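# Move blue bin to near bench edge, lay hook beside

## Task

Slide or carry the blue bin, and no other bin, to the bench edge closest to the three arms. Then set the hook down lying flat on the bench next to that bin, with its handle sticking out past that same edge. Every other object has to finish resting on the same thing it rests on now. Nothing counts as placed if a robot is still what holds it there at the end. When finished, open the grippers and pull the arms away.

## Robot and tools

Robots: three identical i2rt Big YAM arms named arm1, arm2 and arm3. Each has six revolute joints, a two-finger gripper and a camera on the wrist. With joints 1 and 6 at zero and the hand level and pointing forward, the wrist camera rides on top of the hand and looks toward the fingertips. The hand can reach roughly 1.0 m from the joint 1 axis. The arms act independently; one being slow or stopped does not pause the others.

Cameras: arm1_cam_wrist, arm2_cam_wrist, arm3_cam_wrist (fisheye, 616x616) and the fixed room cameras room_a and room_b (504x504). A calibration (intrinsics K and a 4x4 T_world_to_cam in metres) was supplied for each; real room cameras may differ from it by up to about 2.3 degrees and 9 mm, and wrist camera poses are computed from reported joint angles, so they inherit joint errors.

Frame: one shared scene frame, origin on the floor, +z up. "hand" means the point halfway between the fingertips; its z axis runs along the fingers and the fingers open and close along its y axis. Each arm's foot has its own real pose, which is never printed.

execute_actions(actions, cameras): actions is a list holding either nothing or exactly one action. An action is an object keyed by arm name ("arm1", "arm2", "arm3"); each arm maps to {"joints": {...}}, a set of absolute joint targets given by name, not offsets. Names, units and ranges:
- joint1_rad, -2.879 to 2.879 rad: turns the whole arm about its foot; positive is counter-clockwise seen from above; 0 extends the arm the way its foot faces.
- joint2_rad, 0 to 3.141: shoulder; 0 has the upper arm pointing back roughly horizontal; increasing lifts it up and then over to the front.
- joint3_rad, 0 to 3.019: elbow; 0 is fully folded, increasing straightens it.
- joint4_rad, -1.692 to 1.57: hand pitch; positive tilts the fingers up.
- joint5_rad, -1.57 to 1.57: hand yaw; positive goes to the arm's right.
- joint6_rad, -2.094 to 2.094: hand roll; positive is clockwise viewed from behind the hand.
- gripper_m, 0 to 0.093 m: fingertip gap (finger force about 50 to 62 N per pad, lower on some units).
Done-tolerances are ±0.045, 0.14, 0.09, 0.055, 0.03, 0.035 rad for joints 1-6 and ±0.003 m for the gripper. All motions in one action start together but finish at different times, and each joint has its own speed, so the hand may sweep a wide arc between postures. An action lasts at most 15 s. Any joint or arm left out may still be driving toward an older target. An unknown key or out-of-range number rejects the whole call and nothing moves. cameras lists which images to return (omitted, null or ["all"] gives all; [] gives none; an unknown name rejects the call). An empty actions list just reports state and images.

wait(seconds): 0 to 10 s with no new command; returns the same as an empty action.
zoom_image(camera, region): enlarges [x0, y0, x1, y1] in pixels (origin top-left, at most 504 by 504) of that camera's latest full image.
read_manual(section): only "licences"; moves nothing.
finished_scene(scene): ends the given scene after the last command is held; irreversible, and it reports whether the goal held. Replying without any tool call also ends things.

Results: joint_positions per arm, joint torques (six arm joints, with offsets and noise, never zero in free air), a pictures line naming the order of the images, and joint_status for the last accepted action. Words there: "off_target" (stopped short and possibly still pushing); "contact_stop" or "time_out" (the joint now holds where it stopped, except that a timed-out joint may keep pushing toward its target, or toward one at most 0.375, 0.375, 0.113, 0.225, 0.075, 0.3 rad from where it is, and on_its_own will list it); "not_followed" (a self- and inter-arm collision check blocked those joint targets, shown with a "joint command not followed" line and usually a "cause:" line; the gripper still acts, and the blocked targets may be retried on later actions until replaced or the way clears). on_its_own describes what the arms do without this call's command; "held at" is a target, not a position. To stop a joint pushing, send it its reported position. A tiny change of target may produce no motion. Loads held up make joints sag.

Heat: a motor working against a load warms up, even while you think. MOTOR HOT appears at 85 °C; at 100 °C an OVER-TEMPERATURE FAULT drops that whole arm and gripper until cooled, and named keys read "limit_stop_at_motor_heat" (resend the target afterwards).

Cautions: the arm does not halt on contact and can press very hard; avoid long pushes. Keep robots from pressing into each other (that ends the run); the collision check may act late and ignores fingers, gripper housings and wrist cameras. No state line reports robot-to-robot contact. Do not knock anything out of the work area or onto the floor. Avoid dropping, slipping, slamming or hard hits. Loose objects may occasionally be nudged by an outside push, so re-check before finishing. The robot holds your last command while you think.

Each tool is called by a JSON object that holds its "api" and its "payload".

## Session

I'll start by looking at the current state of the scene.

{"api": "execute_actions", "payload": {"actions": []}}

Scene clock: 0.00 s.
Joint torques (N m, as the arm reports them, + toward a larger angle): no reading
Motor temperatures (°C, as the motors report them): arm1=[22 26 25 26 22 22] | arm2=[24 23 25 23 22 23] | arm3=[26 23 24 23 26 25]
arm1.joint_positions: joint1_rad=+0.049 joint2_rad=+0.480 joint3_rad=+1.393 joint4_rad=-1.433 joint5_rad=+0.281 joint6_rad=-0.772 gripper_m=+0.094
arm1.joint_status: not commanded
arm1.hand: x=-0.9067 y=+0.1543 z=+1.2566 quat_wxyz=(-0.506, +0.751, -0.420, -0.065) (m; scene frame)
arm2.joint_positions: joint1_rad=+0.882 joint2_rad=+0.447 joint3_rad=+1.513 joint4_rad=-1.386 joint5_rad=-0.032 joint6_rad=-0.386 gripper_m=+0.095
arm2.joint_status: not commanded
arm2.hand: x=-0.1184 y=+0.0677 z=+1.3532 quat_wxyz=(-0.254, +0.811, -0.053, -0.524) (m; scene frame)
arm3.joint_positions: joint1_rad=-0.184 joint2_rad=+0.445 joint3_rad=+1.519 joint4_rad=-1.602 joint5_rad=-0.146 joint6_rad=+0.712 gripper_m=+0.094
arm3.joint_status: not commanded
arm3.hand: x=+0.9553 y=+0.1038 z=+1.2851 quat_wxyz=(-0.201, +0.312, -0.810, -0.455) (m; scene frame)
pictures: arm1_cam_wrist, arm2_cam_wrist, arm3_cam_wrist, room_a, room_b
Images, in order (width x height): arm1_cam_wrist 616x616, arm2_cam_wrist 616x616, arm3_cam_wrist 616x616, room_a 504x504, room_b 504x504.

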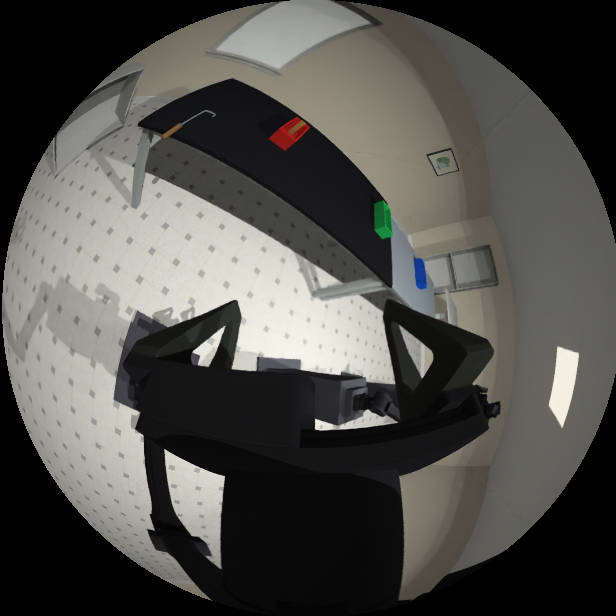

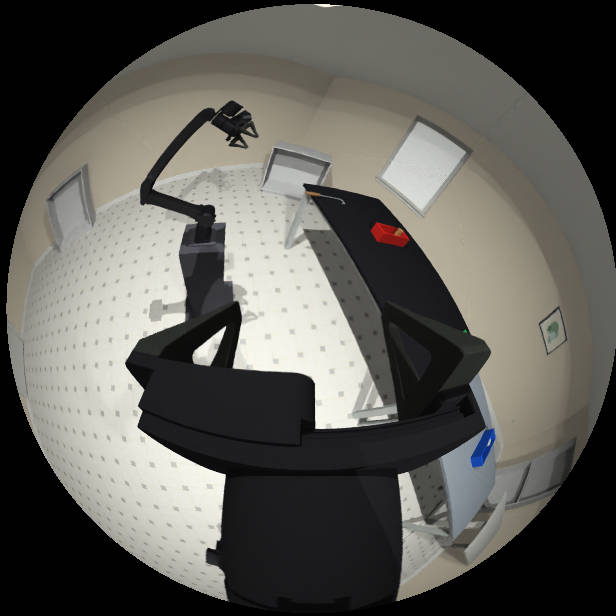

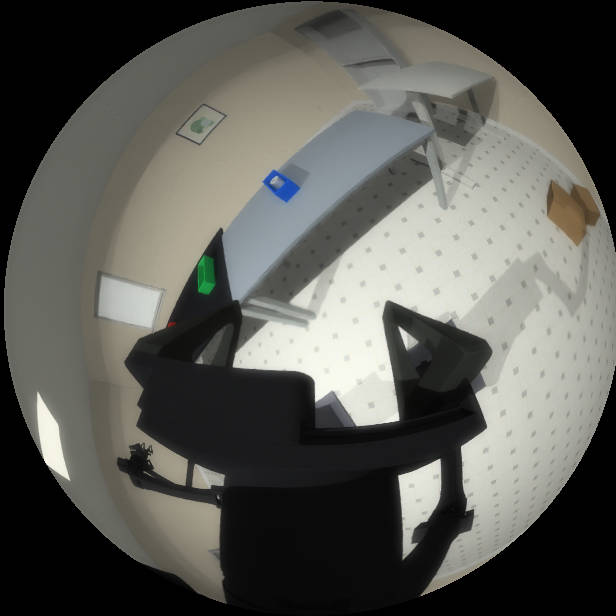

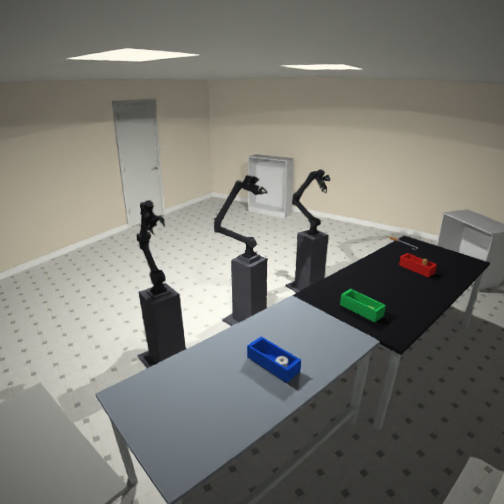

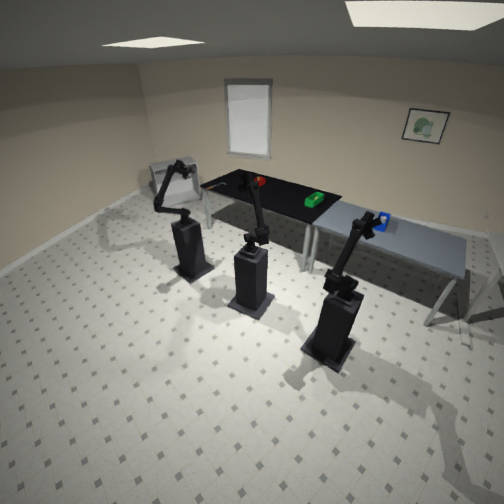

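{"api": "zoom_image", "payload": {"camera": "room_a", "region": [200, 200, 504, 420]}}

{"api": "zoom_image", "payload": {"camera": "arm1_cam_wrist", "region": [120, 60, 340, 220]}}

{"api": "zoom_image", "payload": {"camera": "room_b", "region": [140, 140, 480, 340]}}

Region (200, 200, 504, 420) of room_a's 504x504 image, scaled by 1.658, with more detail than that image has; it fills the top 365 rows of this view, and the rest is white.

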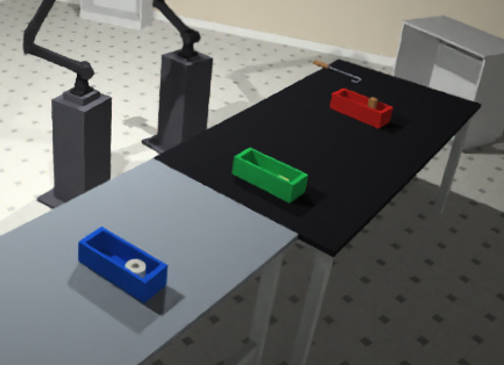

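Region (120, 60, 340, 220) of arm1_cam_wrist's 616x616 image, scaled by 2.291, with more detail than that image has; it fills the top 367 rows of this view, and the rest is white.

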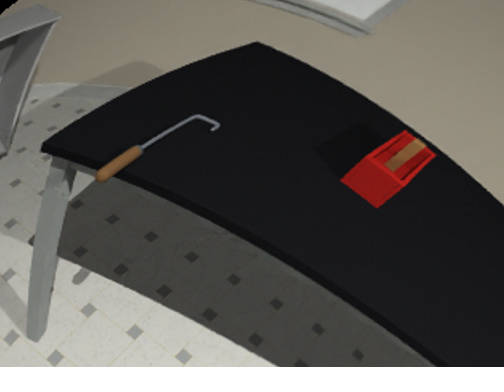

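Region (140, 140, 480, 340) of room_b's 504x504 image, scaled by 1.482, with more detail than that image has; it fills the top 296 rows of this view, and the rest is white.

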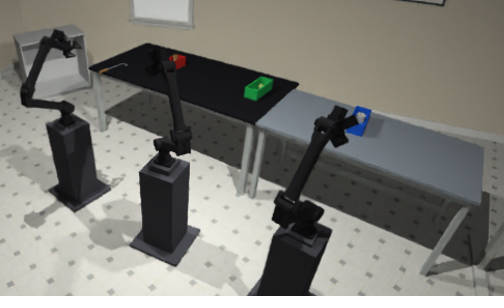

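{"api": "zoom_image", "payload": {"camera": "room_a", "region": [230, 270, 410, 400]}}

{"api": "zoom_image", "payload": {"camera": "room_b", "region": [280, 180, 480, 300]}}

{"api": "zoom_image", "payload": {"camera": "room_b", "region": [180, 160, 340, 250]}}

{"api": "zoom_image", "payload": {"camera": "room_a", "region": [370, 220, 504, 300]}}

{"api": "zoom_image", "payload": {"camera": "arm3_cam_wrist", "region": [180, 90, 460, 320]}}

Region (230, 270, 410, 400) of room_a's 504x504 image, scaled by 2.800, with more detail than that image has.

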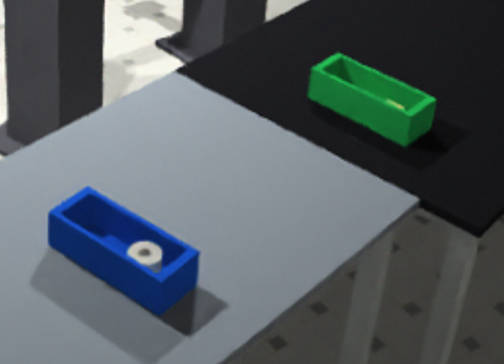

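Region (280, 180, 480, 300) of room_b's 504x504 image, scaled by 2.520, with more detail than that image has; it fills the top 302 rows of this view, and the rest is white.

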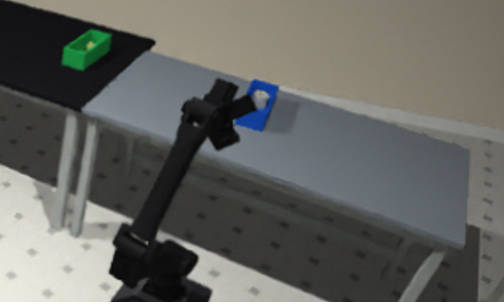

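Region (180, 160, 340, 250) of room_b's 504x504 image, scaled by 3.150, with more detail than that image has; it fills the top 284 rows of this view, and the rest is white.

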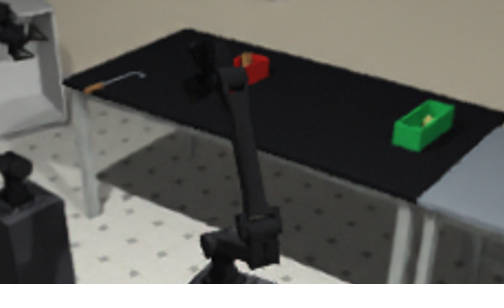

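Region (370, 220, 504, 300) of room_a's 504x504 image, scaled by 3.761, with more detail than that image has; it fills the top 301 rows of this view, and the rest is white.

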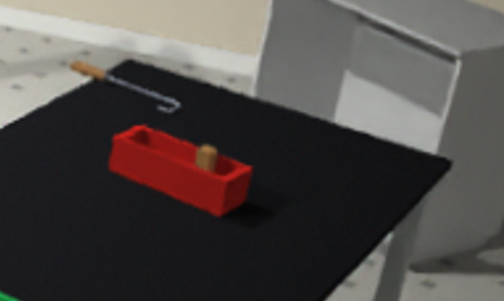

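Region (180, 90, 460, 320) of arm3_cam_wrist's 616x616 image, scaled by 1.800, with more detail than that image has; it fills the top 414 rows of this view, and the rest is white.

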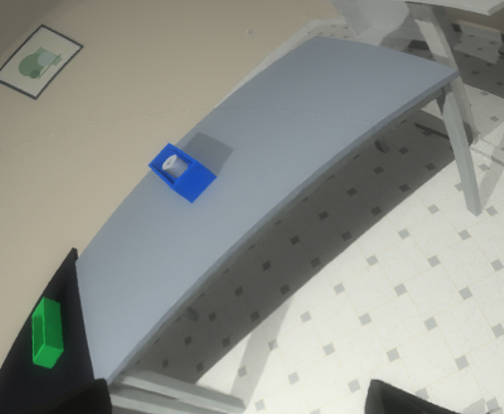

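{"api": "execute_actions", "payload": {"actions": [{"arm1": {"joints": {"joint1_rad": 0.857, "joint2_rad": 2.17, "joint3_rad": 1.299, "joint4_rad": 0.871, "joint5_rad": 0.747, "joint6_rad": 0.0, "gripper_m": 0.09}}, "arm3": {"joints": {"joint1_rad": 0.033, "joint2_rad": 1.50, "joint3_rad": 1.009, "joint4_rad": 0.19, "joint5_rad": 0.0, "joint6_rad": 0.0}}}]}}

Scene clock: 122.13 s.
Joint torques (N m, as the arm reports them, + toward a larger angle): arm1=[ -1.2  -17.54   6.25   2.58   0.12   0.01] | arm2=[-0.31  4.49  8.37  2.48 -0.02 -0.05] | arm3=[  1.89 -14.67   9.63   3.79   0.05  -0.15]
Motor temperatures (°C, as the motors report them): arm1=[22 26 29 26 22 22] | arm2=[24 23 28 23 22 23] | arm3=[26 23 26 23 26 25]
arm1.joint_positions: joint1_rad=+0.866 joint2_rad=+2.168 joint3_rad=+1.296 joint4_rad=+0.852 joint5_rad=+0.743 joint6_rad=-0.009 gripper_m=+0.090
arm1.joint_status: all done
arm1.hand: x=-1.3858 y=+0.6128 z=+0.8140 quat_wxyz=(-0.497, +0.515, -0.495, -0.493) (m; scene frame)
arm2.joint_positions: joint1_rad=+0.882 joint2_rad=+0.447 joint3_rad=+1.513 joint4_rad=-1.386 joint5_rad=-0.032 joint6_rad=-0.386 gripper_m=+0.095
arm2.joint_status: not commanded
arm2.hand: x=-0.1184 y=+0.0677 z=+1.3532 quat_wxyz=(-0.254, +0.811, -0.053, -0.524) (m; scene frame)
arm3.joint_positions: joint1_rad=+0.023 joint2_rad=+1.491 joint3_rad=+0.993 joint4_rad=+0.170 joint5_rad=-0.002 joint6_rad=+0.011 gripper_m=+0.094
arm3.joint_status: all done
arm3.hand: x=+0.9630 y=+0.6240 z=+0.9650 quat_wxyz=(-0.410, +0.574, -0.579, -0.409) (m; scene frame)
pictures: arm1_cam_wrist, arm2_cam_wrist, arm3_cam_wrist, room_a, room_b
camera_calibration (this result's frames):
arm1_cam_wrist: T_world_to_cam=[[0.9996, 0.00886158, 0.0268674, 1.35705], [0.0268005, -0.600796, -0.798953, 1.0586], [0.00906185, 0.799353, -0.600793, 0.13441], [0, 0, 0, 1]] pos_world=[-1.38609, 0.516539, 0.890067]
arm3_cam_wrist: T_world_to_cam=[[0.999838, 0.0124769, 0.0129922, -0.984871], [0.0176956, -0.815159, -0.578967, 1.05429], [0.00336702, 0.579103, -0.815247, 0.546932], [0, 0, 0, 1]] pos_world=[0.964213, 0.554971, 1.06908]
Images, in order (width x height): arm1_cam_wrist 616x616, arm2_cam_wrist 616x616, arm3_cam_wrist 616x616, room_a 504x504, room_b 504x504.

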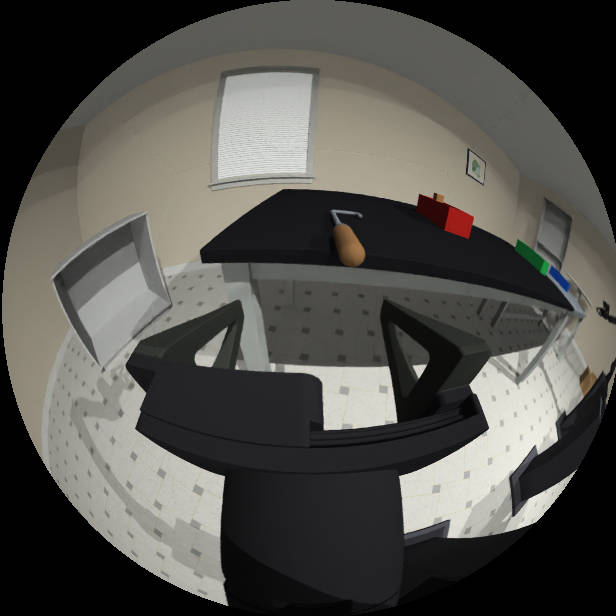

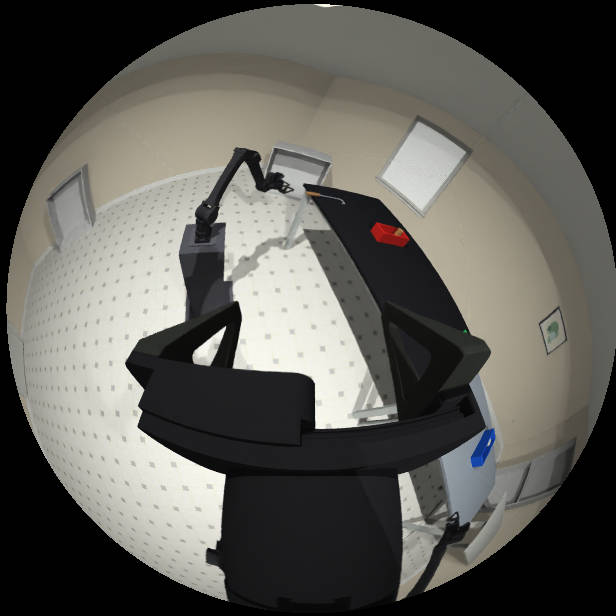

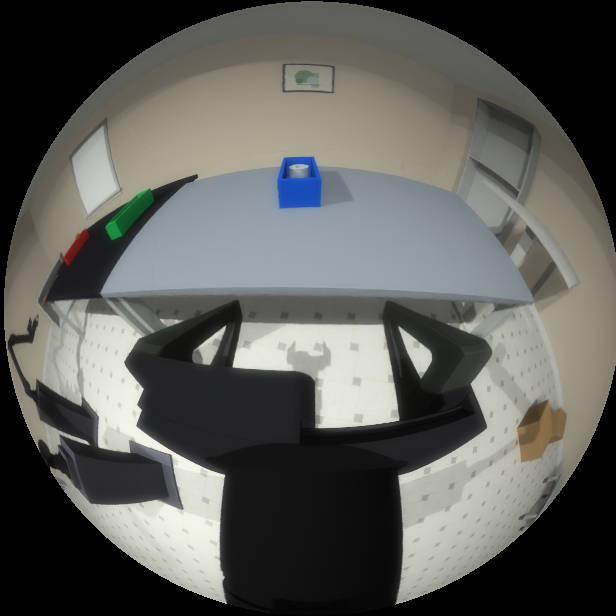

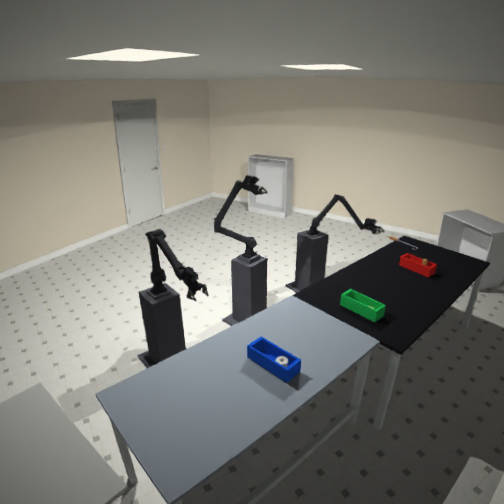

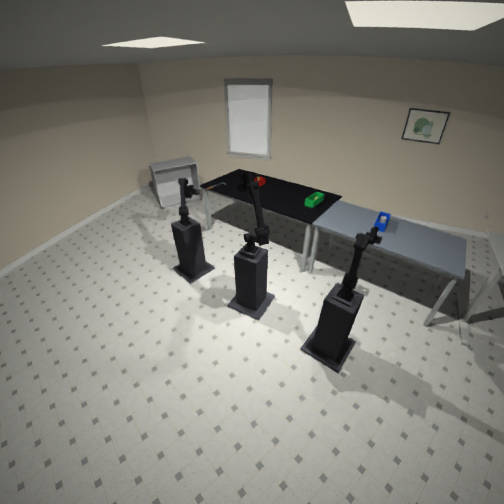

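{"api": "zoom_image", "payload": {"camera": "arm1_cam_wrist", "region": [190, 170, 430, 330]}}

{"api": "zoom_image", "payload": {"camera": "arm3_cam_wrist", "region": [190, 130, 430, 320]}}

Region (190, 170, 430, 330) of arm1_cam_wrist's 616x616 image, scaled by 2.100, with more detail than that image has.

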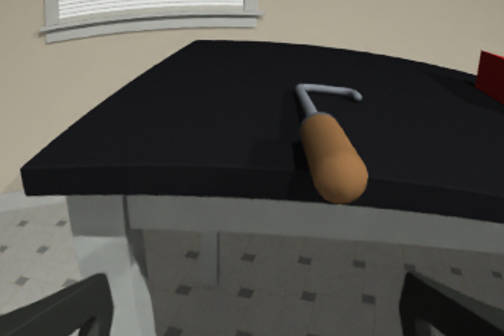

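Region (190, 130, 430, 320) of arm3_cam_wrist's 616x616 image, scaled by 2.100, with more detail than that image has; it fills the top 399 rows of this view, and the rest is white.

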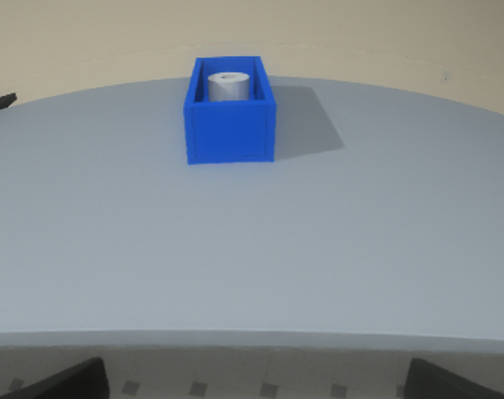

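{"api": "execute_actions", "payload": {"actions": [{"arm1": {"joints": {"joint1_rad": 0.816, "joint2_rad": 2.12, "joint3_rad": 1.192, "joint4_rad": 0.94, "joint5_rad": 0.706, "joint6_rad": 0.0}}}], "cameras": ["arm1_cam_wrist", "arm2_cam_wrist"]}}

Scene clock: 194.07 s.
Joint torques (N m, as the arm reports them, + toward a larger angle): arm1=[ -0.65 -16.59   5.18   2.55  -0.21   0.01] | arm2=[ 0.15  4.27  8.01  2.25  0.01 -0.05] | arm3=[  1.78 -14.62   9.59   3.75   0.06  -0.16]
Motor temperatures (°C, as the motors report them): arm1=[22 28 29 27 22 22] | arm2=[24 24 28 23 22 23] | arm3=[26 24 28 23 26 25]
arm1.joint_positions: joint1_rad=+0.818 joint2_rad=+2.116 joint3_rad=+1.199 joint4_rad=+0.922 joint5_rad=+0.710 joint6_rad=-0.008 gripper_m=+0.090
arm1.joint_status: all done
arm1.hand: x=-1.3428 y=+0.6116 z=+0.8220 quat_wxyz=(-0.502, +0.502, -0.498, -0.498) (m; scene frame)
arm2.joint_positions: joint1_rad=+0.882 joint2_rad=+0.447 joint3_rad=+1.513 joint4_rad=-1.386 joint5_rad=-0.032 joint6_rad=-0.386 gripper_m=+0.095
arm2.joint_status: not commanded
arm2.hand: x=-0.1184 y=+0.0677 z=+1.3532 quat_wxyz=(-0.254, +0.811, -0.053, -0.524) (m; scene frame)
arm3.joint_positions: joint1_rad=+0.023 joint2_rad=+1.491 joint3_rad=+0.993 joint4_rad=+0.170 joint5_rad=-0.002 joint6_rad=+0.011 gripper_m=+0.094
arm3.joint_status: not commanded
arm3.hand: x=+0.9630 y=+0.6240 z=+0.9650 quat_wxyz=(-0.410, +0.574, -0.579, -0.409) (m; scene frame)
pictures: arm1_cam_wrist, arm2_cam_wrist
camera_calibration (this result's frames):
arm1_cam_wrist: T_world_to_cam=[[0.999934, -0.0067694, 0.00925181, 1.33835], [0.00353172, -0.585882, -0.810388, 1.0322], [0.0109063, 0.810368, -0.58582, 0.123252], [0, 0, 0, 1]] pos_world=[-1.34325, 0.513927, 0.896302]
Images, in order (width x height): arm1_cam_wrist 616x616, arm2_cam_wrist 616x616.

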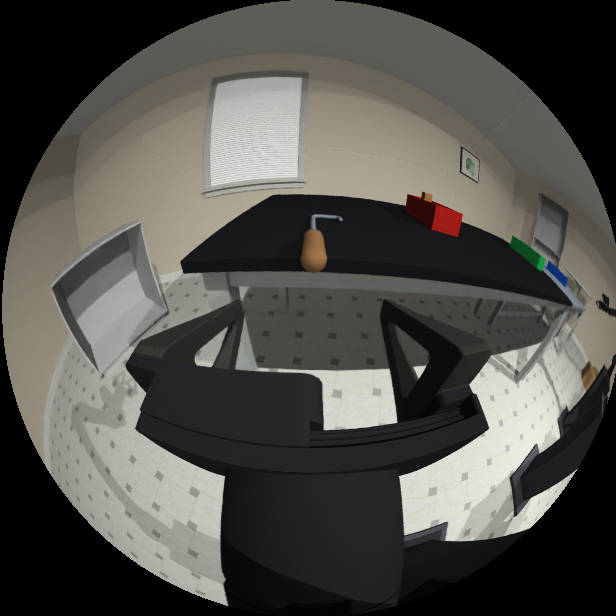

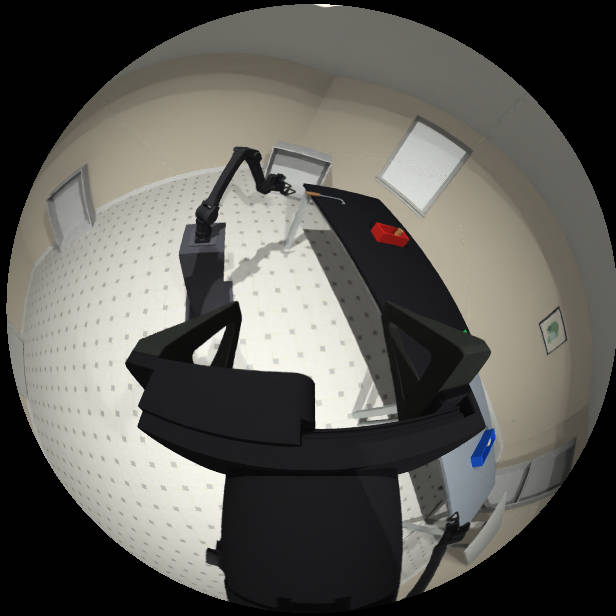

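{"api": "zoom_image", "payload": {"camera": "arm1_cam_wrist", "region": [190, 170, 430, 330]}}

{"api": "zoom_image", "payload": {"camera": "arm2_cam_wrist", "region": [240, 140, 380, 240]}}

Region (190, 170, 430, 330) of arm1_cam_wrist's 616x616 image, scaled by 2.100, with more detail than that image has.

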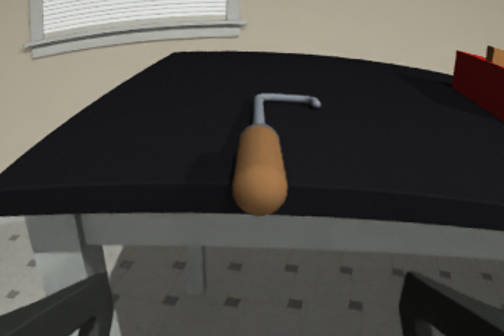

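Region (240, 140, 380, 240) of arm2_cam_wrist's 616x616 image, scaled by 3.600, with more detail than that image has; it fills the top 360 rows of this view, and the rest is white.

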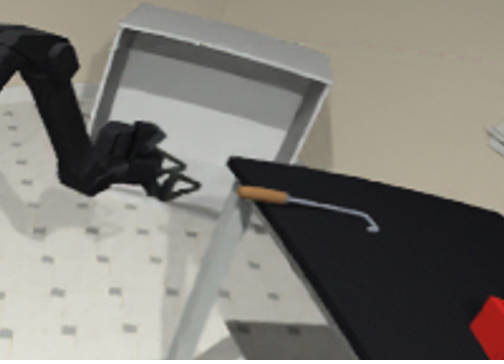

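{"api": "execute_actions", "payload": {"actions": [{"arm1": {"joints": {"joint1_rad": 0.688, "joint2_rad": 2.324, "joint3_rad": 1.579, "joint4_rad": 0.763, "joint5_rad": 0.578, "joint6_rad": 0.0}}}], "cameras": ["arm1_cam_wrist", "arm2_cam_wrist"]}}

Scene clock: 217.30 s.
Joint torques (N m, as the arm reports them, + toward a larger angle): arm1=[  0.12 -19.02   9.18   1.43  -0.18   0.  ] | arm2=[ 0.3   4.9   8.17  2.24 -0.03 -0.03] | arm3=[  1.66 -14.65   9.6    3.78   0.05  -0.16]
Motor temperatures (°C, as the motors report them): arm1=[22 28 29 27 22 22] | arm2=[24 24 28 23 22 23] | arm3=[26 24 28 23 26 25]
arm1.joint_positions: joint1_rad=+0.677 joint2_rad=+2.315 joint3_rad=+1.544 joint4_rad=+0.769 joint5_rad=+0.581 joint6_rad=-0.008 gripper_m=+0.090
arm1.joint_status: all done
arm1.hand: x=-1.3255 y=+0.7390 z=+0.8010 quat_wxyz=(-0.504, +0.501, -0.502, -0.493) (m; scene frame)
arm2.joint_positions: joint1_rad=+0.882 joint2_rad=+0.447 joint3_rad=+1.513 joint4_rad=-1.386 joint5_rad=-0.032 joint6_rad=-0.386 gripper_m=+0.095
arm2.joint_status: not commanded
arm2.hand: x=-0.1184 y=+0.0677 z=+1.3532 quat_wxyz=(-0.254, +0.811, -0.053, -0.524) (m; scene frame)
arm3.joint_positions: joint1_rad=+0.023 joint2_rad=+1.491 joint3_rad=+0.993 joint4_rad=+0.170 joint5_rad=-0.002 joint6_rad=+0.011 gripper_m=+0.094
arm3.joint_status: not commanded
arm3.hand: x=+0.9630 y=+0.6240 z=+0.9650 quat_wxyz=(-0.410, +0.574, -0.579, -0.409) (m; scene frame)
pictures: arm1_cam_wrist, arm2_cam_wrist
camera_calibration (this result's frames):
arm1_cam_wrist: T_world_to_cam=[[0.999735, -0.0185174, 0.0136789, 1.32703], [0.0000980568, -0.590739, -0.806863, 1.08595], [0.0230216, 0.80665, -0.59058, 0.0301012], [0, 0, 0, 1]] pos_world=[-1.32748, 0.641802, 0.875835]
Images, in order (width x height): arm1_cam_wrist 616x616, arm2_cam_wrist 616x616.

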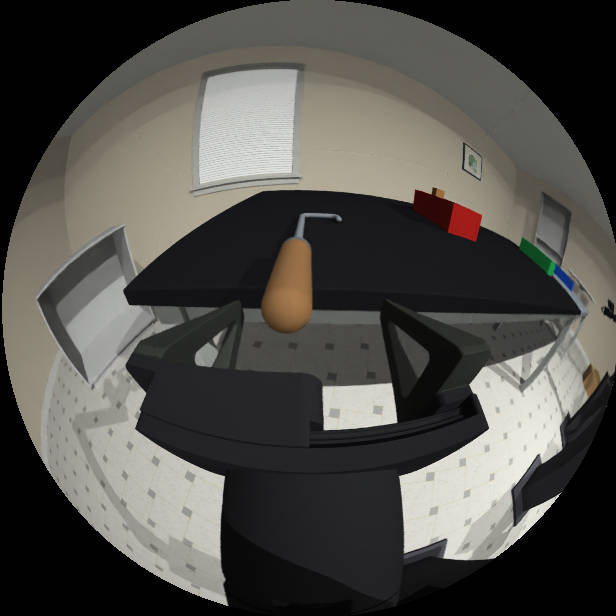

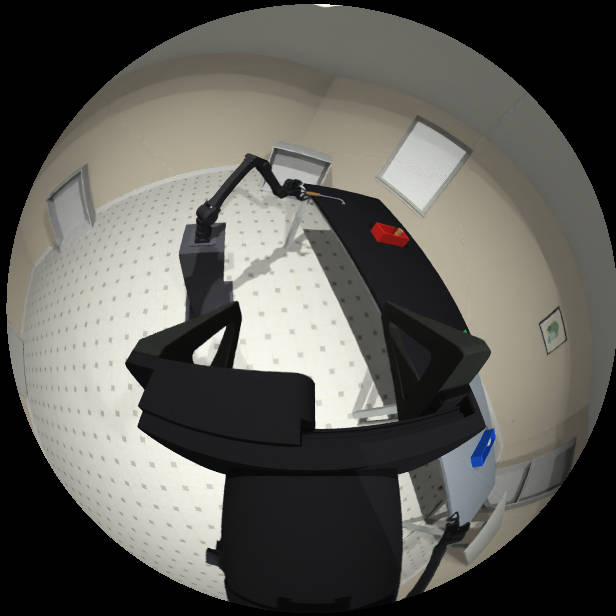

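{"api": "zoom_image", "payload": {"camera": "arm1_cam_wrist", "region": [190, 200, 430, 360]}}

Region (190, 200, 430, 360) of arm1_cam_wrist's 616x616 image, scaled by 2.100, with more detail than that image has.

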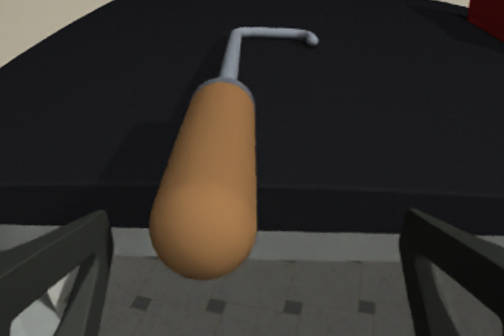

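{"api": "execute_actions", "payload": {"actions": [{"arm1": {"joints": {"joint2_rad": 2.366, "joint3_rad": 1.69, "joint4_rad": 0.695}}}], "cameras": ["arm1_cam_wrist", "arm2_cam_wrist"]}}

Scene clock: 243.30 s.
Joint torques (N m, as the arm reports them, + toward a larger angle): arm1=[  0.37 -19.54  10.08   1.37  -0.19  -0.03] | arm2=[ 0.    4.68  8.12  2.3  -0.03 -0.05] | arm3=[  1.68 -14.5    9.6    3.78   0.05  -0.17]
Motor temperatures (°C, as the motors report them): arm1=[22 29 30 26 22 22] | arm2=[24 24 28 23 22 23] | arm3=[26 24 28 23 26 25]
arm1.joint_positions: joint1_rad=+0.677 joint2_rad=+2.347 joint3_rad=+1.648 joint4_rad=+0.708 joint5_rad=+0.581 joint6_rad=-0.008 gripper_m=+0.090
arm1.joint_status: all done
arm1.hand: x=-1.3394 y=+0.7607 z=+0.8134 quat_wxyz=(-0.505, +0.498, -0.501, -0.497) (m; scene frame)
arm2.joint_positions: joint1_rad=+0.882 joint2_rad=+0.447 joint3_rad=+1.513 joint4_rad=-1.386 joint5_rad=-0.032 joint6_rad=-0.386 gripper_m=+0.095
arm2.joint_status: not commanded
arm2.hand: x=-0.1184 y=+0.0677 z=+1.3532 quat_wxyz=(-0.254, +0.811, -0.053, -0.524) (m; scene frame)
arm3.joint_positions: joint1_rad=+0.023 joint2_rad=+1.491 joint3_rad=+0.993 joint4_rad=+0.170 joint5_rad=-0.002 joint6_rad=+0.011 gripper_m=+0.094
arm3.joint_status: not commanded
arm3.hand: x=+0.9630 y=+0.6240 z=+0.9650 quat_wxyz=(-0.410, +0.574, -0.579, -0.409) (m; scene frame)
pictures: arm1_cam_wrist, arm2_cam_wrist
camera_calibration (this result's frames):
arm1_cam_wrist: T_world_to_cam=[[0.999797, -0.0186203, 0.00775268, 1.34615], [-0.00456887, -0.583457, -0.812131, 1.10134], [0.0196455, 0.81193, -0.583424, 0.00589473], [0, 0, 0, 1]] pos_world=[-1.34096, 0.662864, 0.887435]
Images, in order (width x height): arm1_cam_wrist 616x616, arm2_cam_wrist 616x616.

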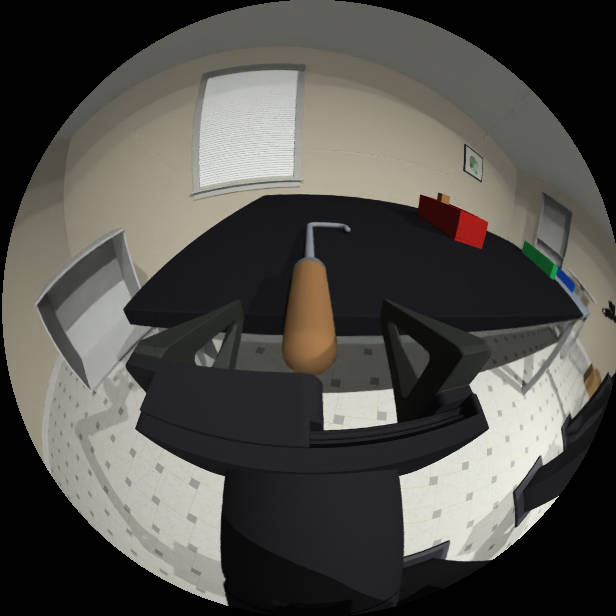

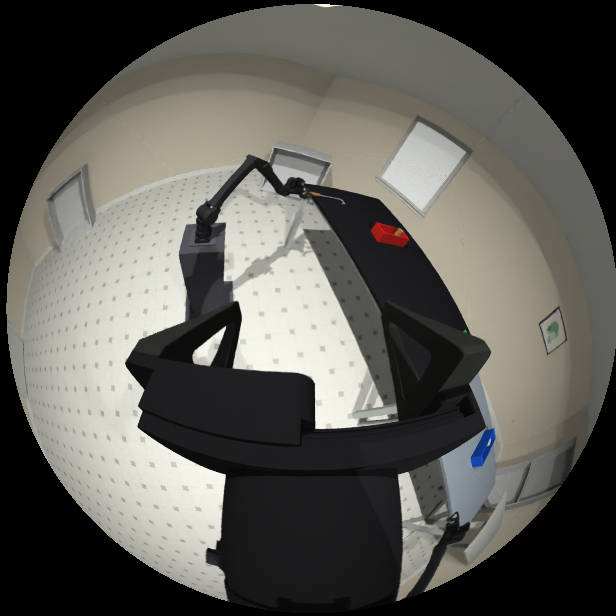

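{"api": "execute_actions", "payload": {"actions": [{"arm1": {"joints": {"gripper_m": 0.0}}}], "cameras": ["arm1_cam_wrist"]}}

Scene clock: 246.37 s.
Joint torques (N m, as the arm reports them, + toward a larger angle): arm1=[  0.27 -19.22  10.15   1.29  -0.08   0.  ] | arm2=[ 0.03  4.77  8.12  2.28 -0.01 -0.04] | arm3=[  1.92 -14.56   9.57   3.77   0.05  -0.16]
Motor temperatures (°C, as the motors report them): arm1=[22 29 31 26 22 22] | arm2=[24 24 28 23 22 23] | arm3=[26 24 28 23 26 25]
arm1.joint_positions: joint1_rad=+0.677 joint2_rad=+2.347 joint3_rad=+1.648 joint4_rad=+0.707 joint5_rad=+0.579 joint6_rad=-0.008 gripper_m=+0.029
arm1.joint_status: gripper_m off_target (ended at +0.029, target +0.000)
arm1.hand: x=-1.3399 y=+0.7608 z=+0.8133 quat_wxyz=(-0.504, +0.498, -0.500, -0.497) (m; scene frame)
arm2.joint_positions: joint1_rad=+0.882 joint2_rad=+0.447 joint3_rad=+1.513 joint4_rad=-1.386 joint5_rad=-0.032 joint6_rad=-0.386 gripper_m=+0.095
arm2.joint_status: not commanded
arm2.hand: x=-0.1184 y=+0.0677 z=+1.3532 quat_wxyz=(-0.254, +0.811, -0.053, -0.524) (m; scene frame)
arm3.joint_positions: joint1_rad=+0.023 joint2_rad=+1.491 joint3_rad=+0.993 joint4_rad=+0.170 joint5_rad=-0.002 joint6_rad=+0.011 gripper_m=+0.094
arm3.joint_status: not commanded
arm3.hand: x=+0.9630 y=+0.6240 z=+0.9650 quat_wxyz=(-0.410, +0.574, -0.579, -0.409) (m; scene frame)
pictures: arm1_cam_wrist
camera_calibration (this result's frames):
arm1_cam_wrist: T_world_to_cam=[[0.999842, -0.015944, 0.00780114, 1.34459], [-0.00297879, -0.58398, -0.811762, 1.10344], [0.0174984, 0.811611, -0.583936, 0.00358598], [0, 0, 0, 1]] pos_world=[-1.34116, 0.662912, 0.887332]
Images, in order (width x height): arm1_cam_wrist 616x616.

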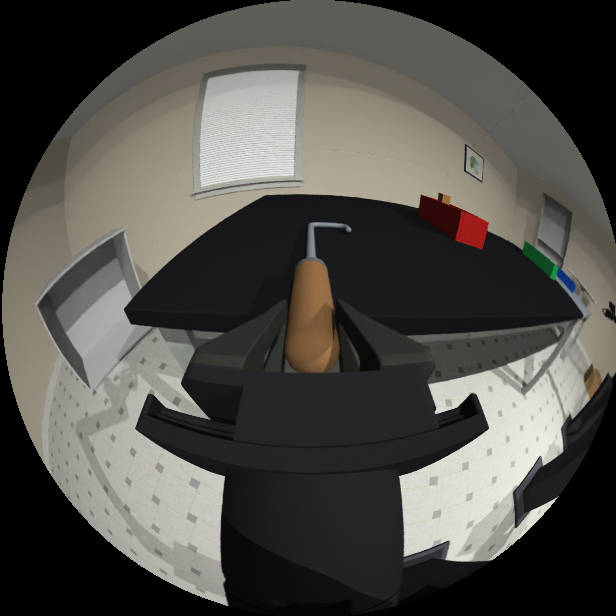

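{"api": "execute_actions", "payload": {"actions": [{"arm1": {"joints": {"joint2_rad": 2.15}}, "arm2": {"joints": {"joint1_rad": 0.19, "joint2_rad": 2.0, "joint3_rad": 0.79, "joint4_rad": 1.22, "joint5_rad": 0.33, "joint6_rad": 0.0, "gripper_m": 0.09}}}], "cameras": ["arm1_cam_wrist", "room_a"]}}

Scene clock: 287.20 s.
Joint torques (N m, as the arm reports them, + toward a larger angle): arm1=[  0.44 -19.29  11.02   2.3   -0.16  -0.02] | arm2=[ -0.55 -14.18   5.85   3.11   0.14   0.02] | arm3=[  1.94 -14.64   9.63   3.75   0.05  -0.14]
Motor temperatures (°C, as the motors report them): arm1=[22 30 32 26 22 22] | arm2=[24 24 28 23 22 23] | arm3=[26 24 28 23 26 25]
arm1.joint_positions: joint1_rad=+0.677 joint2_rad=+2.143 joint3_rad=+1.648 joint4_rad=+0.681 joint5_rad=+0.579 joint6_rad=-0.008 gripper_m=+0.029
arm1.joint_status: all done
arm1.hand: x=-1.3340 y=+0.7517 z=+0.9752 quat_wxyz=(-0.516, +0.435, -0.485, -0.556) (m; scene frame)
arm2.joint_positions: joint1_rad=+0.189 joint2_rad=+2.005 joint3_rad=+0.775 joint4_rad=+1.193 joint5_rad=+0.328 joint6_rad=-0.011 gripper_m=+0.090
arm2.joint_status: all done
arm2.hand: x=-0.1446 y=+0.6008 z=+0.8203 quat_wxyz=(-0.501, +0.517, -0.497, -0.485) (m; scene frame)
arm3.joint_positions: joint1_rad=+0.023 joint2_rad=+1.491 joint3_rad=+0.993 joint4_rad=+0.170 joint5_rad=-0.002 joint6_rad=+0.011 gripper_m=+0.094
arm3.joint_status: not commanded
arm3.hand: x=+0.9630 y=+0.6240 z=+0.9650 quat_wxyz=(-0.410, +0.574, -0.579, -0.409) (m; scene frame)
pictures: arm1_cam_wrist, room_a
camera_calibration (this result's frames):
arm1_cam_wrist: T_world_to_cam=[[0.995888, -0.0098791, -0.0900554, 1.42285], [-0.0846157, -0.456589, -0.885645, 1.09697], [-0.0323689, 0.889623, -0.455547, -0.144975], [0, 0, 0, 1]] pos_world=[-1.32887, 0.643892, 1.03361]
Images, in order (width x height): arm1_cam_wrist 616x616, room_a 504x504.

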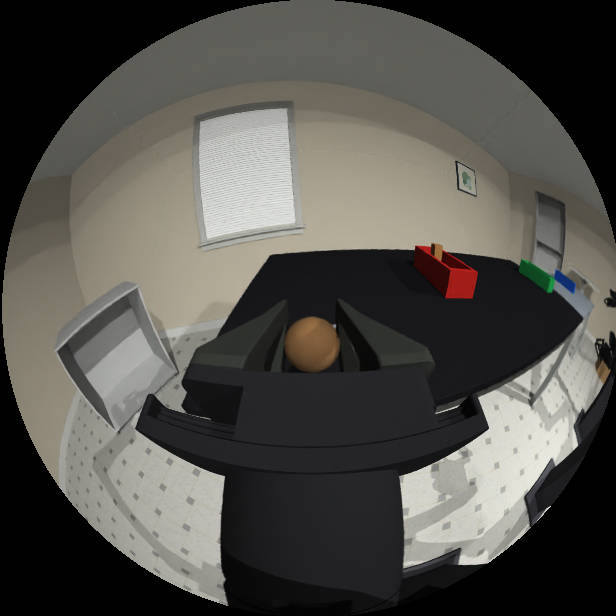

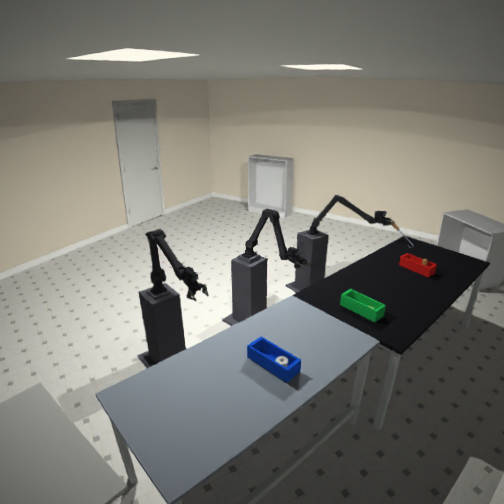

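{"api": "execute_actions", "payload": {"actions": [{"arm1": {"joints": {"joint2_rad": 2.36, "joint4_rad": 0.72}}}], "cameras": ["arm1_cam_wrist", "room_a"]}}

Scene clock: 312.37 s.
Joint torques (N m, as the arm reports them, + toward a larger angle): arm1=[  0.65 -21.06   9.09   1.67  -0.2   -0.04] | arm2=[ -0.19 -13.5    6.07   3.22   0.13   0.02] | arm3=[  1.93 -14.45   9.6    3.83   0.05  -0.17]
Motor temperatures (°C, as the motors report them): arm1=[22 30 33 27 22 22] | arm2=[24 24 28 23 22 23] | arm3=[26 24 29 23 26 25]
arm1.joint_positions: joint1_rad=+0.679 joint2_rad=+2.358 joint3_rad=+1.663 joint4_rad=+0.722 joint5_rad=+0.581 joint6_rad=-0.005 gripper_m=+0.029
arm1.joint_status: all done
arm1.hand: x=-1.3425 y=+0.7630 z=+0.8155 quat_wxyz=(-0.505, +0.491, -0.500, -0.504) (m; scene frame)
arm2.joint_positions: joint1_rad=+0.189 joint2_rad=+2.005 joint3_rad=+0.775 joint4_rad=+1.193 joint5_rad=+0.328 joint6_rad=-0.011 gripper_m=+0.090
arm2.joint_status: not commanded
arm2.hand: x=-0.1446 y=+0.6008 z=+0.8203 quat_wxyz=(-0.501, +0.517, -0.497, -0.485) (m; scene frame)
arm3.joint_positions: joint1_rad=+0.023 joint2_rad=+1.491 joint3_rad=+0.993 joint4_rad=+0.170 joint5_rad=-0.002 joint6_rad=+0.011 gripper_m=+0.094
arm3.joint_status: not commanded
arm3.hand: x=+0.9630 y=+0.6240 z=+0.9650 quat_wxyz=(-0.410, +0.574, -0.579, -0.409) (m; scene frame)
pictures: arm1_cam_wrist, room_a
camera_calibration (this result's frames):
arm1_cam_wrist: T_world_to_cam=[[0.999843, -0.0167023, -0.00583968, 1.35889], [-0.0143308, -0.57086, -0.820922, 1.08876], [0.0103776, 0.820877, -0.57101, -0.0240464], [0, 0, 0, 1]] pos_world=[-1.34282, 0.663967, 0.887994]
Images, in order (width x height): arm1_cam_wrist 616x616, room_a 504x504.

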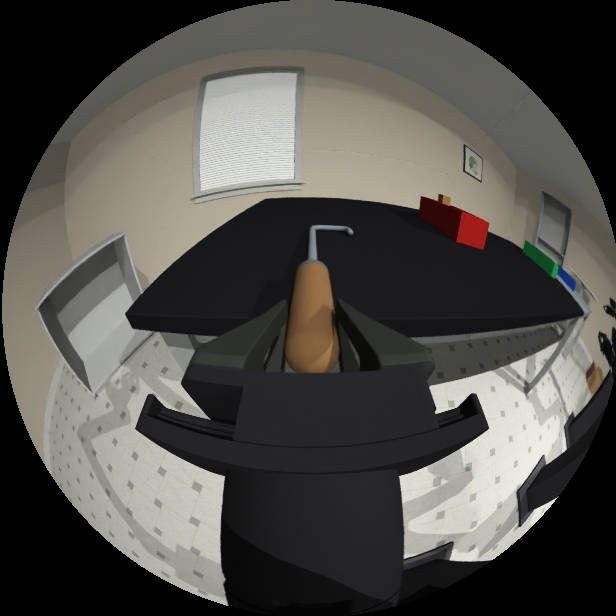

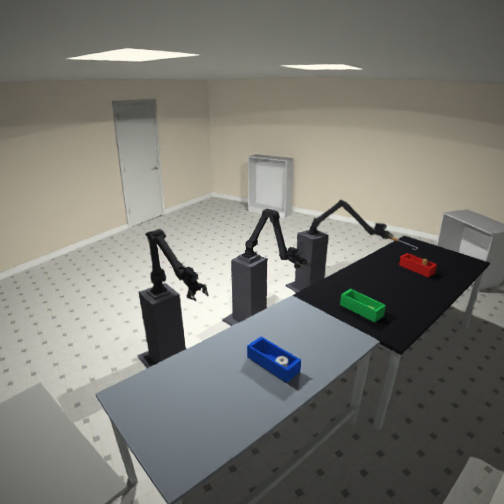

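{"api": "execute_actions", "payload": {"actions": [{"arm1": {"joints": {"joint6_rad": -1.571}}}], "cameras": ["arm1_cam_wrist", "room_a"]}}

Scene clock: 320.20 s.
Joint torques (N m, as the arm reports them, + toward a larger angle): arm1=[ -0.26 -21.7    9.     2.53   0.    -0.1 ] | arm2=[  0.09 -14.07   5.85   3.12   0.19   0.02] | arm3=[  1.78 -14.62   9.62   3.83   0.06  -0.16]
Motor temperatures (°C, as the motors report them): arm1=[22 30 33 27 22 22] | arm2=[24 24 28 23 22 23] | arm3=[26 24 29 23 26 25]
arm1.joint_positions: joint1_rad=+0.680 joint2_rad=+2.366 joint3_rad=+1.663 joint4_rad=+0.707 joint5_rad=+0.577 joint6_rad=-1.556 gripper_m=+0.029
arm1.joint_status: all done
arm1.hand: x=-1.3437 y=+0.7625 z=+0.8053 quat_wxyz=(-0.707, +0.707, -0.007, -0.003) (m; scene frame)
arm2.joint_positions: joint1_rad=+0.189 joint2_rad=+2.005 joint3_rad=+0.775 joint4_rad=+1.193 joint5_rad=+0.328 joint6_rad=-0.011 gripper_m=+0.090
arm2.joint_status: not commanded
arm2.hand: x=-0.1446 y=+0.6008 z=+0.8203 quat_wxyz=(-0.501, +0.517, -0.497, -0.485) (m; scene frame)
arm3.joint_positions: joint1_rad=+0.023 joint2_rad=+1.491 joint3_rad=+0.993 joint4_rad=+0.170 joint5_rad=-0.002 joint6_rad=+0.011 gripper_m=+0.094
arm3.joint_status: not commanded
arm3.hand: x=+0.9630 y=+0.6240 z=+0.9650 quat_wxyz=(-0.410, +0.574, -0.579, -0.409) (m; scene frame)
pictures: arm1_cam_wrist, room_a
camera_calibration (this result's frames):
arm1_cam_wrist: T_world_to_cam=[[0.0118741, -0.00599726, 0.999912, -0.785587], [0.807407, -0.589848, -0.0131258, 1.54821], [0.589875, 0.807492, -0.00216167, 0.301283], [0, 0, 0, 1]] pos_world=[-1.41843, 0.665214, 0.806491]
Images, in order (width x height): arm1_cam_wrist 616x616, room_a 504x504.

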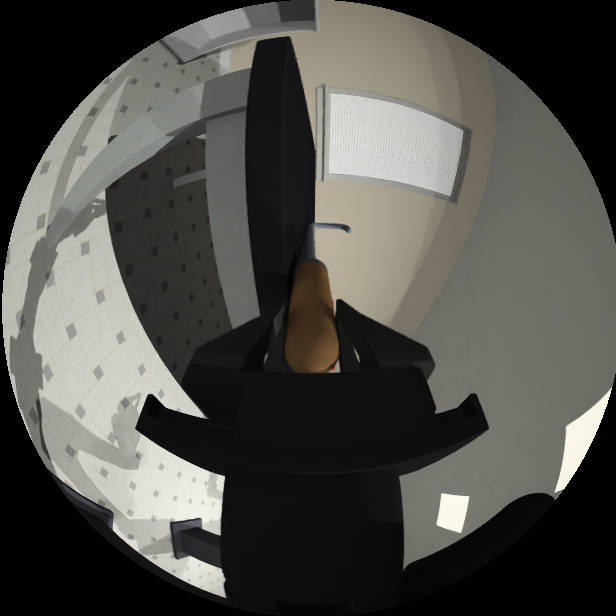

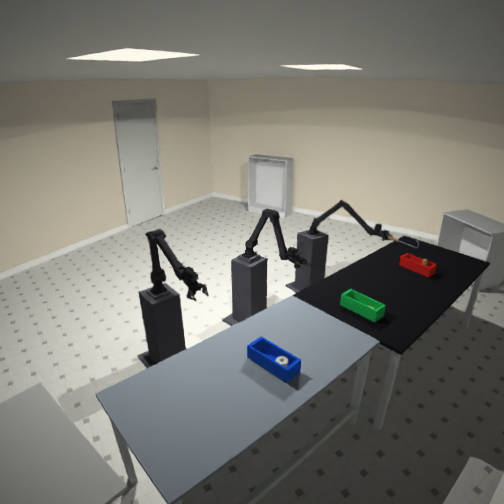

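{"api": "execute_actions", "payload": {"actions": [{"arm1": {"joints": {"joint2_rad": 2.17}}}], "cameras": ["arm1_cam_wrist", "room_a"]}}

Scene clock: 323.47 s.
Joint torques (N m, as the arm reports them, + toward a larger angle): arm1=[  0.71 -22.09  10.41   3.24  -0.09  -0.13] | arm2=[ -0.03 -13.79   5.73   2.97   0.12  -0.01] | arm3=[  1.66 -14.56   9.58   3.85   0.05  -0.15]
Motor temperatures (°C, as the motors report them): arm1=[22 30 33 27 22 22] | arm2=[24 24 28 23 22 23] | arm3=[26 24 29 23 26 25]
arm1.joint_positions: joint1_rad=+0.680 joint2_rad=+2.193 joint3_rad=+1.656 joint4_rad=+0.688 joint5_rad=+0.577 joint6_rad=-1.557 gripper_m=+0.029
arm1.joint_status: all done
arm1.hand: x=-1.3398 y=+0.7566 z=+0.9404 quat_wxyz=(-0.748, +0.662, -0.035, -0.032) (m; scene frame)
arm2.joint_positions: joint1_rad=+0.189 joint2_rad=+2.005 joint3_rad=+0.775 joint4_rad=+1.193 joint5_rad=+0.328 joint6_rad=-0.011 gripper_m=+0.090
arm2.joint_status: not commanded
arm2.hand: x=-0.1446 y=+0.6008 z=+0.8203 quat_wxyz=(-0.501, +0.517, -0.497, -0.485) (m; scene frame)
arm3.joint_positions: joint1_rad=+0.023 joint2_rad=+1.491 joint3_rad=+0.993 joint4_rad=+0.170 joint5_rad=-0.002 joint6_rad=+0.011 gripper_m=+0.094
arm3.joint_status: not commanded
arm3.hand: x=+0.9630 y=+0.6240 z=+0.9650 quat_wxyz=(-0.410, +0.574, -0.579, -0.409) (m; scene frame)
pictures: arm1_cam_wrist, room_a
camera_calibration (this result's frames):
arm1_cam_wrist: T_world_to_cam=[[0.0910256, -0.129576, 0.987383, -0.7094], [0.800846, -0.579802, -0.149917, 1.65562], [0.591912, 0.804388, 0.0509932, 0.259128], [0, 0, 0, 1]] pos_world=[-1.4147, 0.65957, 0.935441]
Images, in order (width x height): arm1_cam_wrist 616x616, room_a 504x504.

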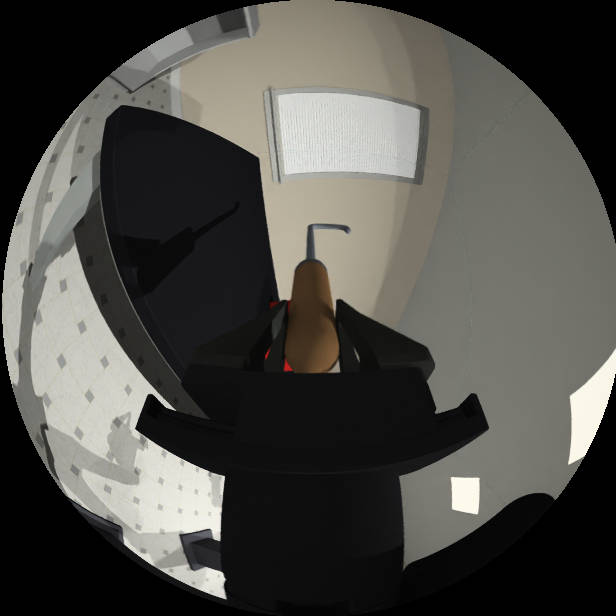

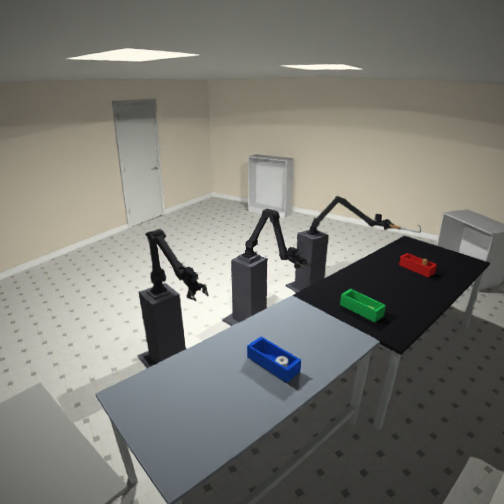

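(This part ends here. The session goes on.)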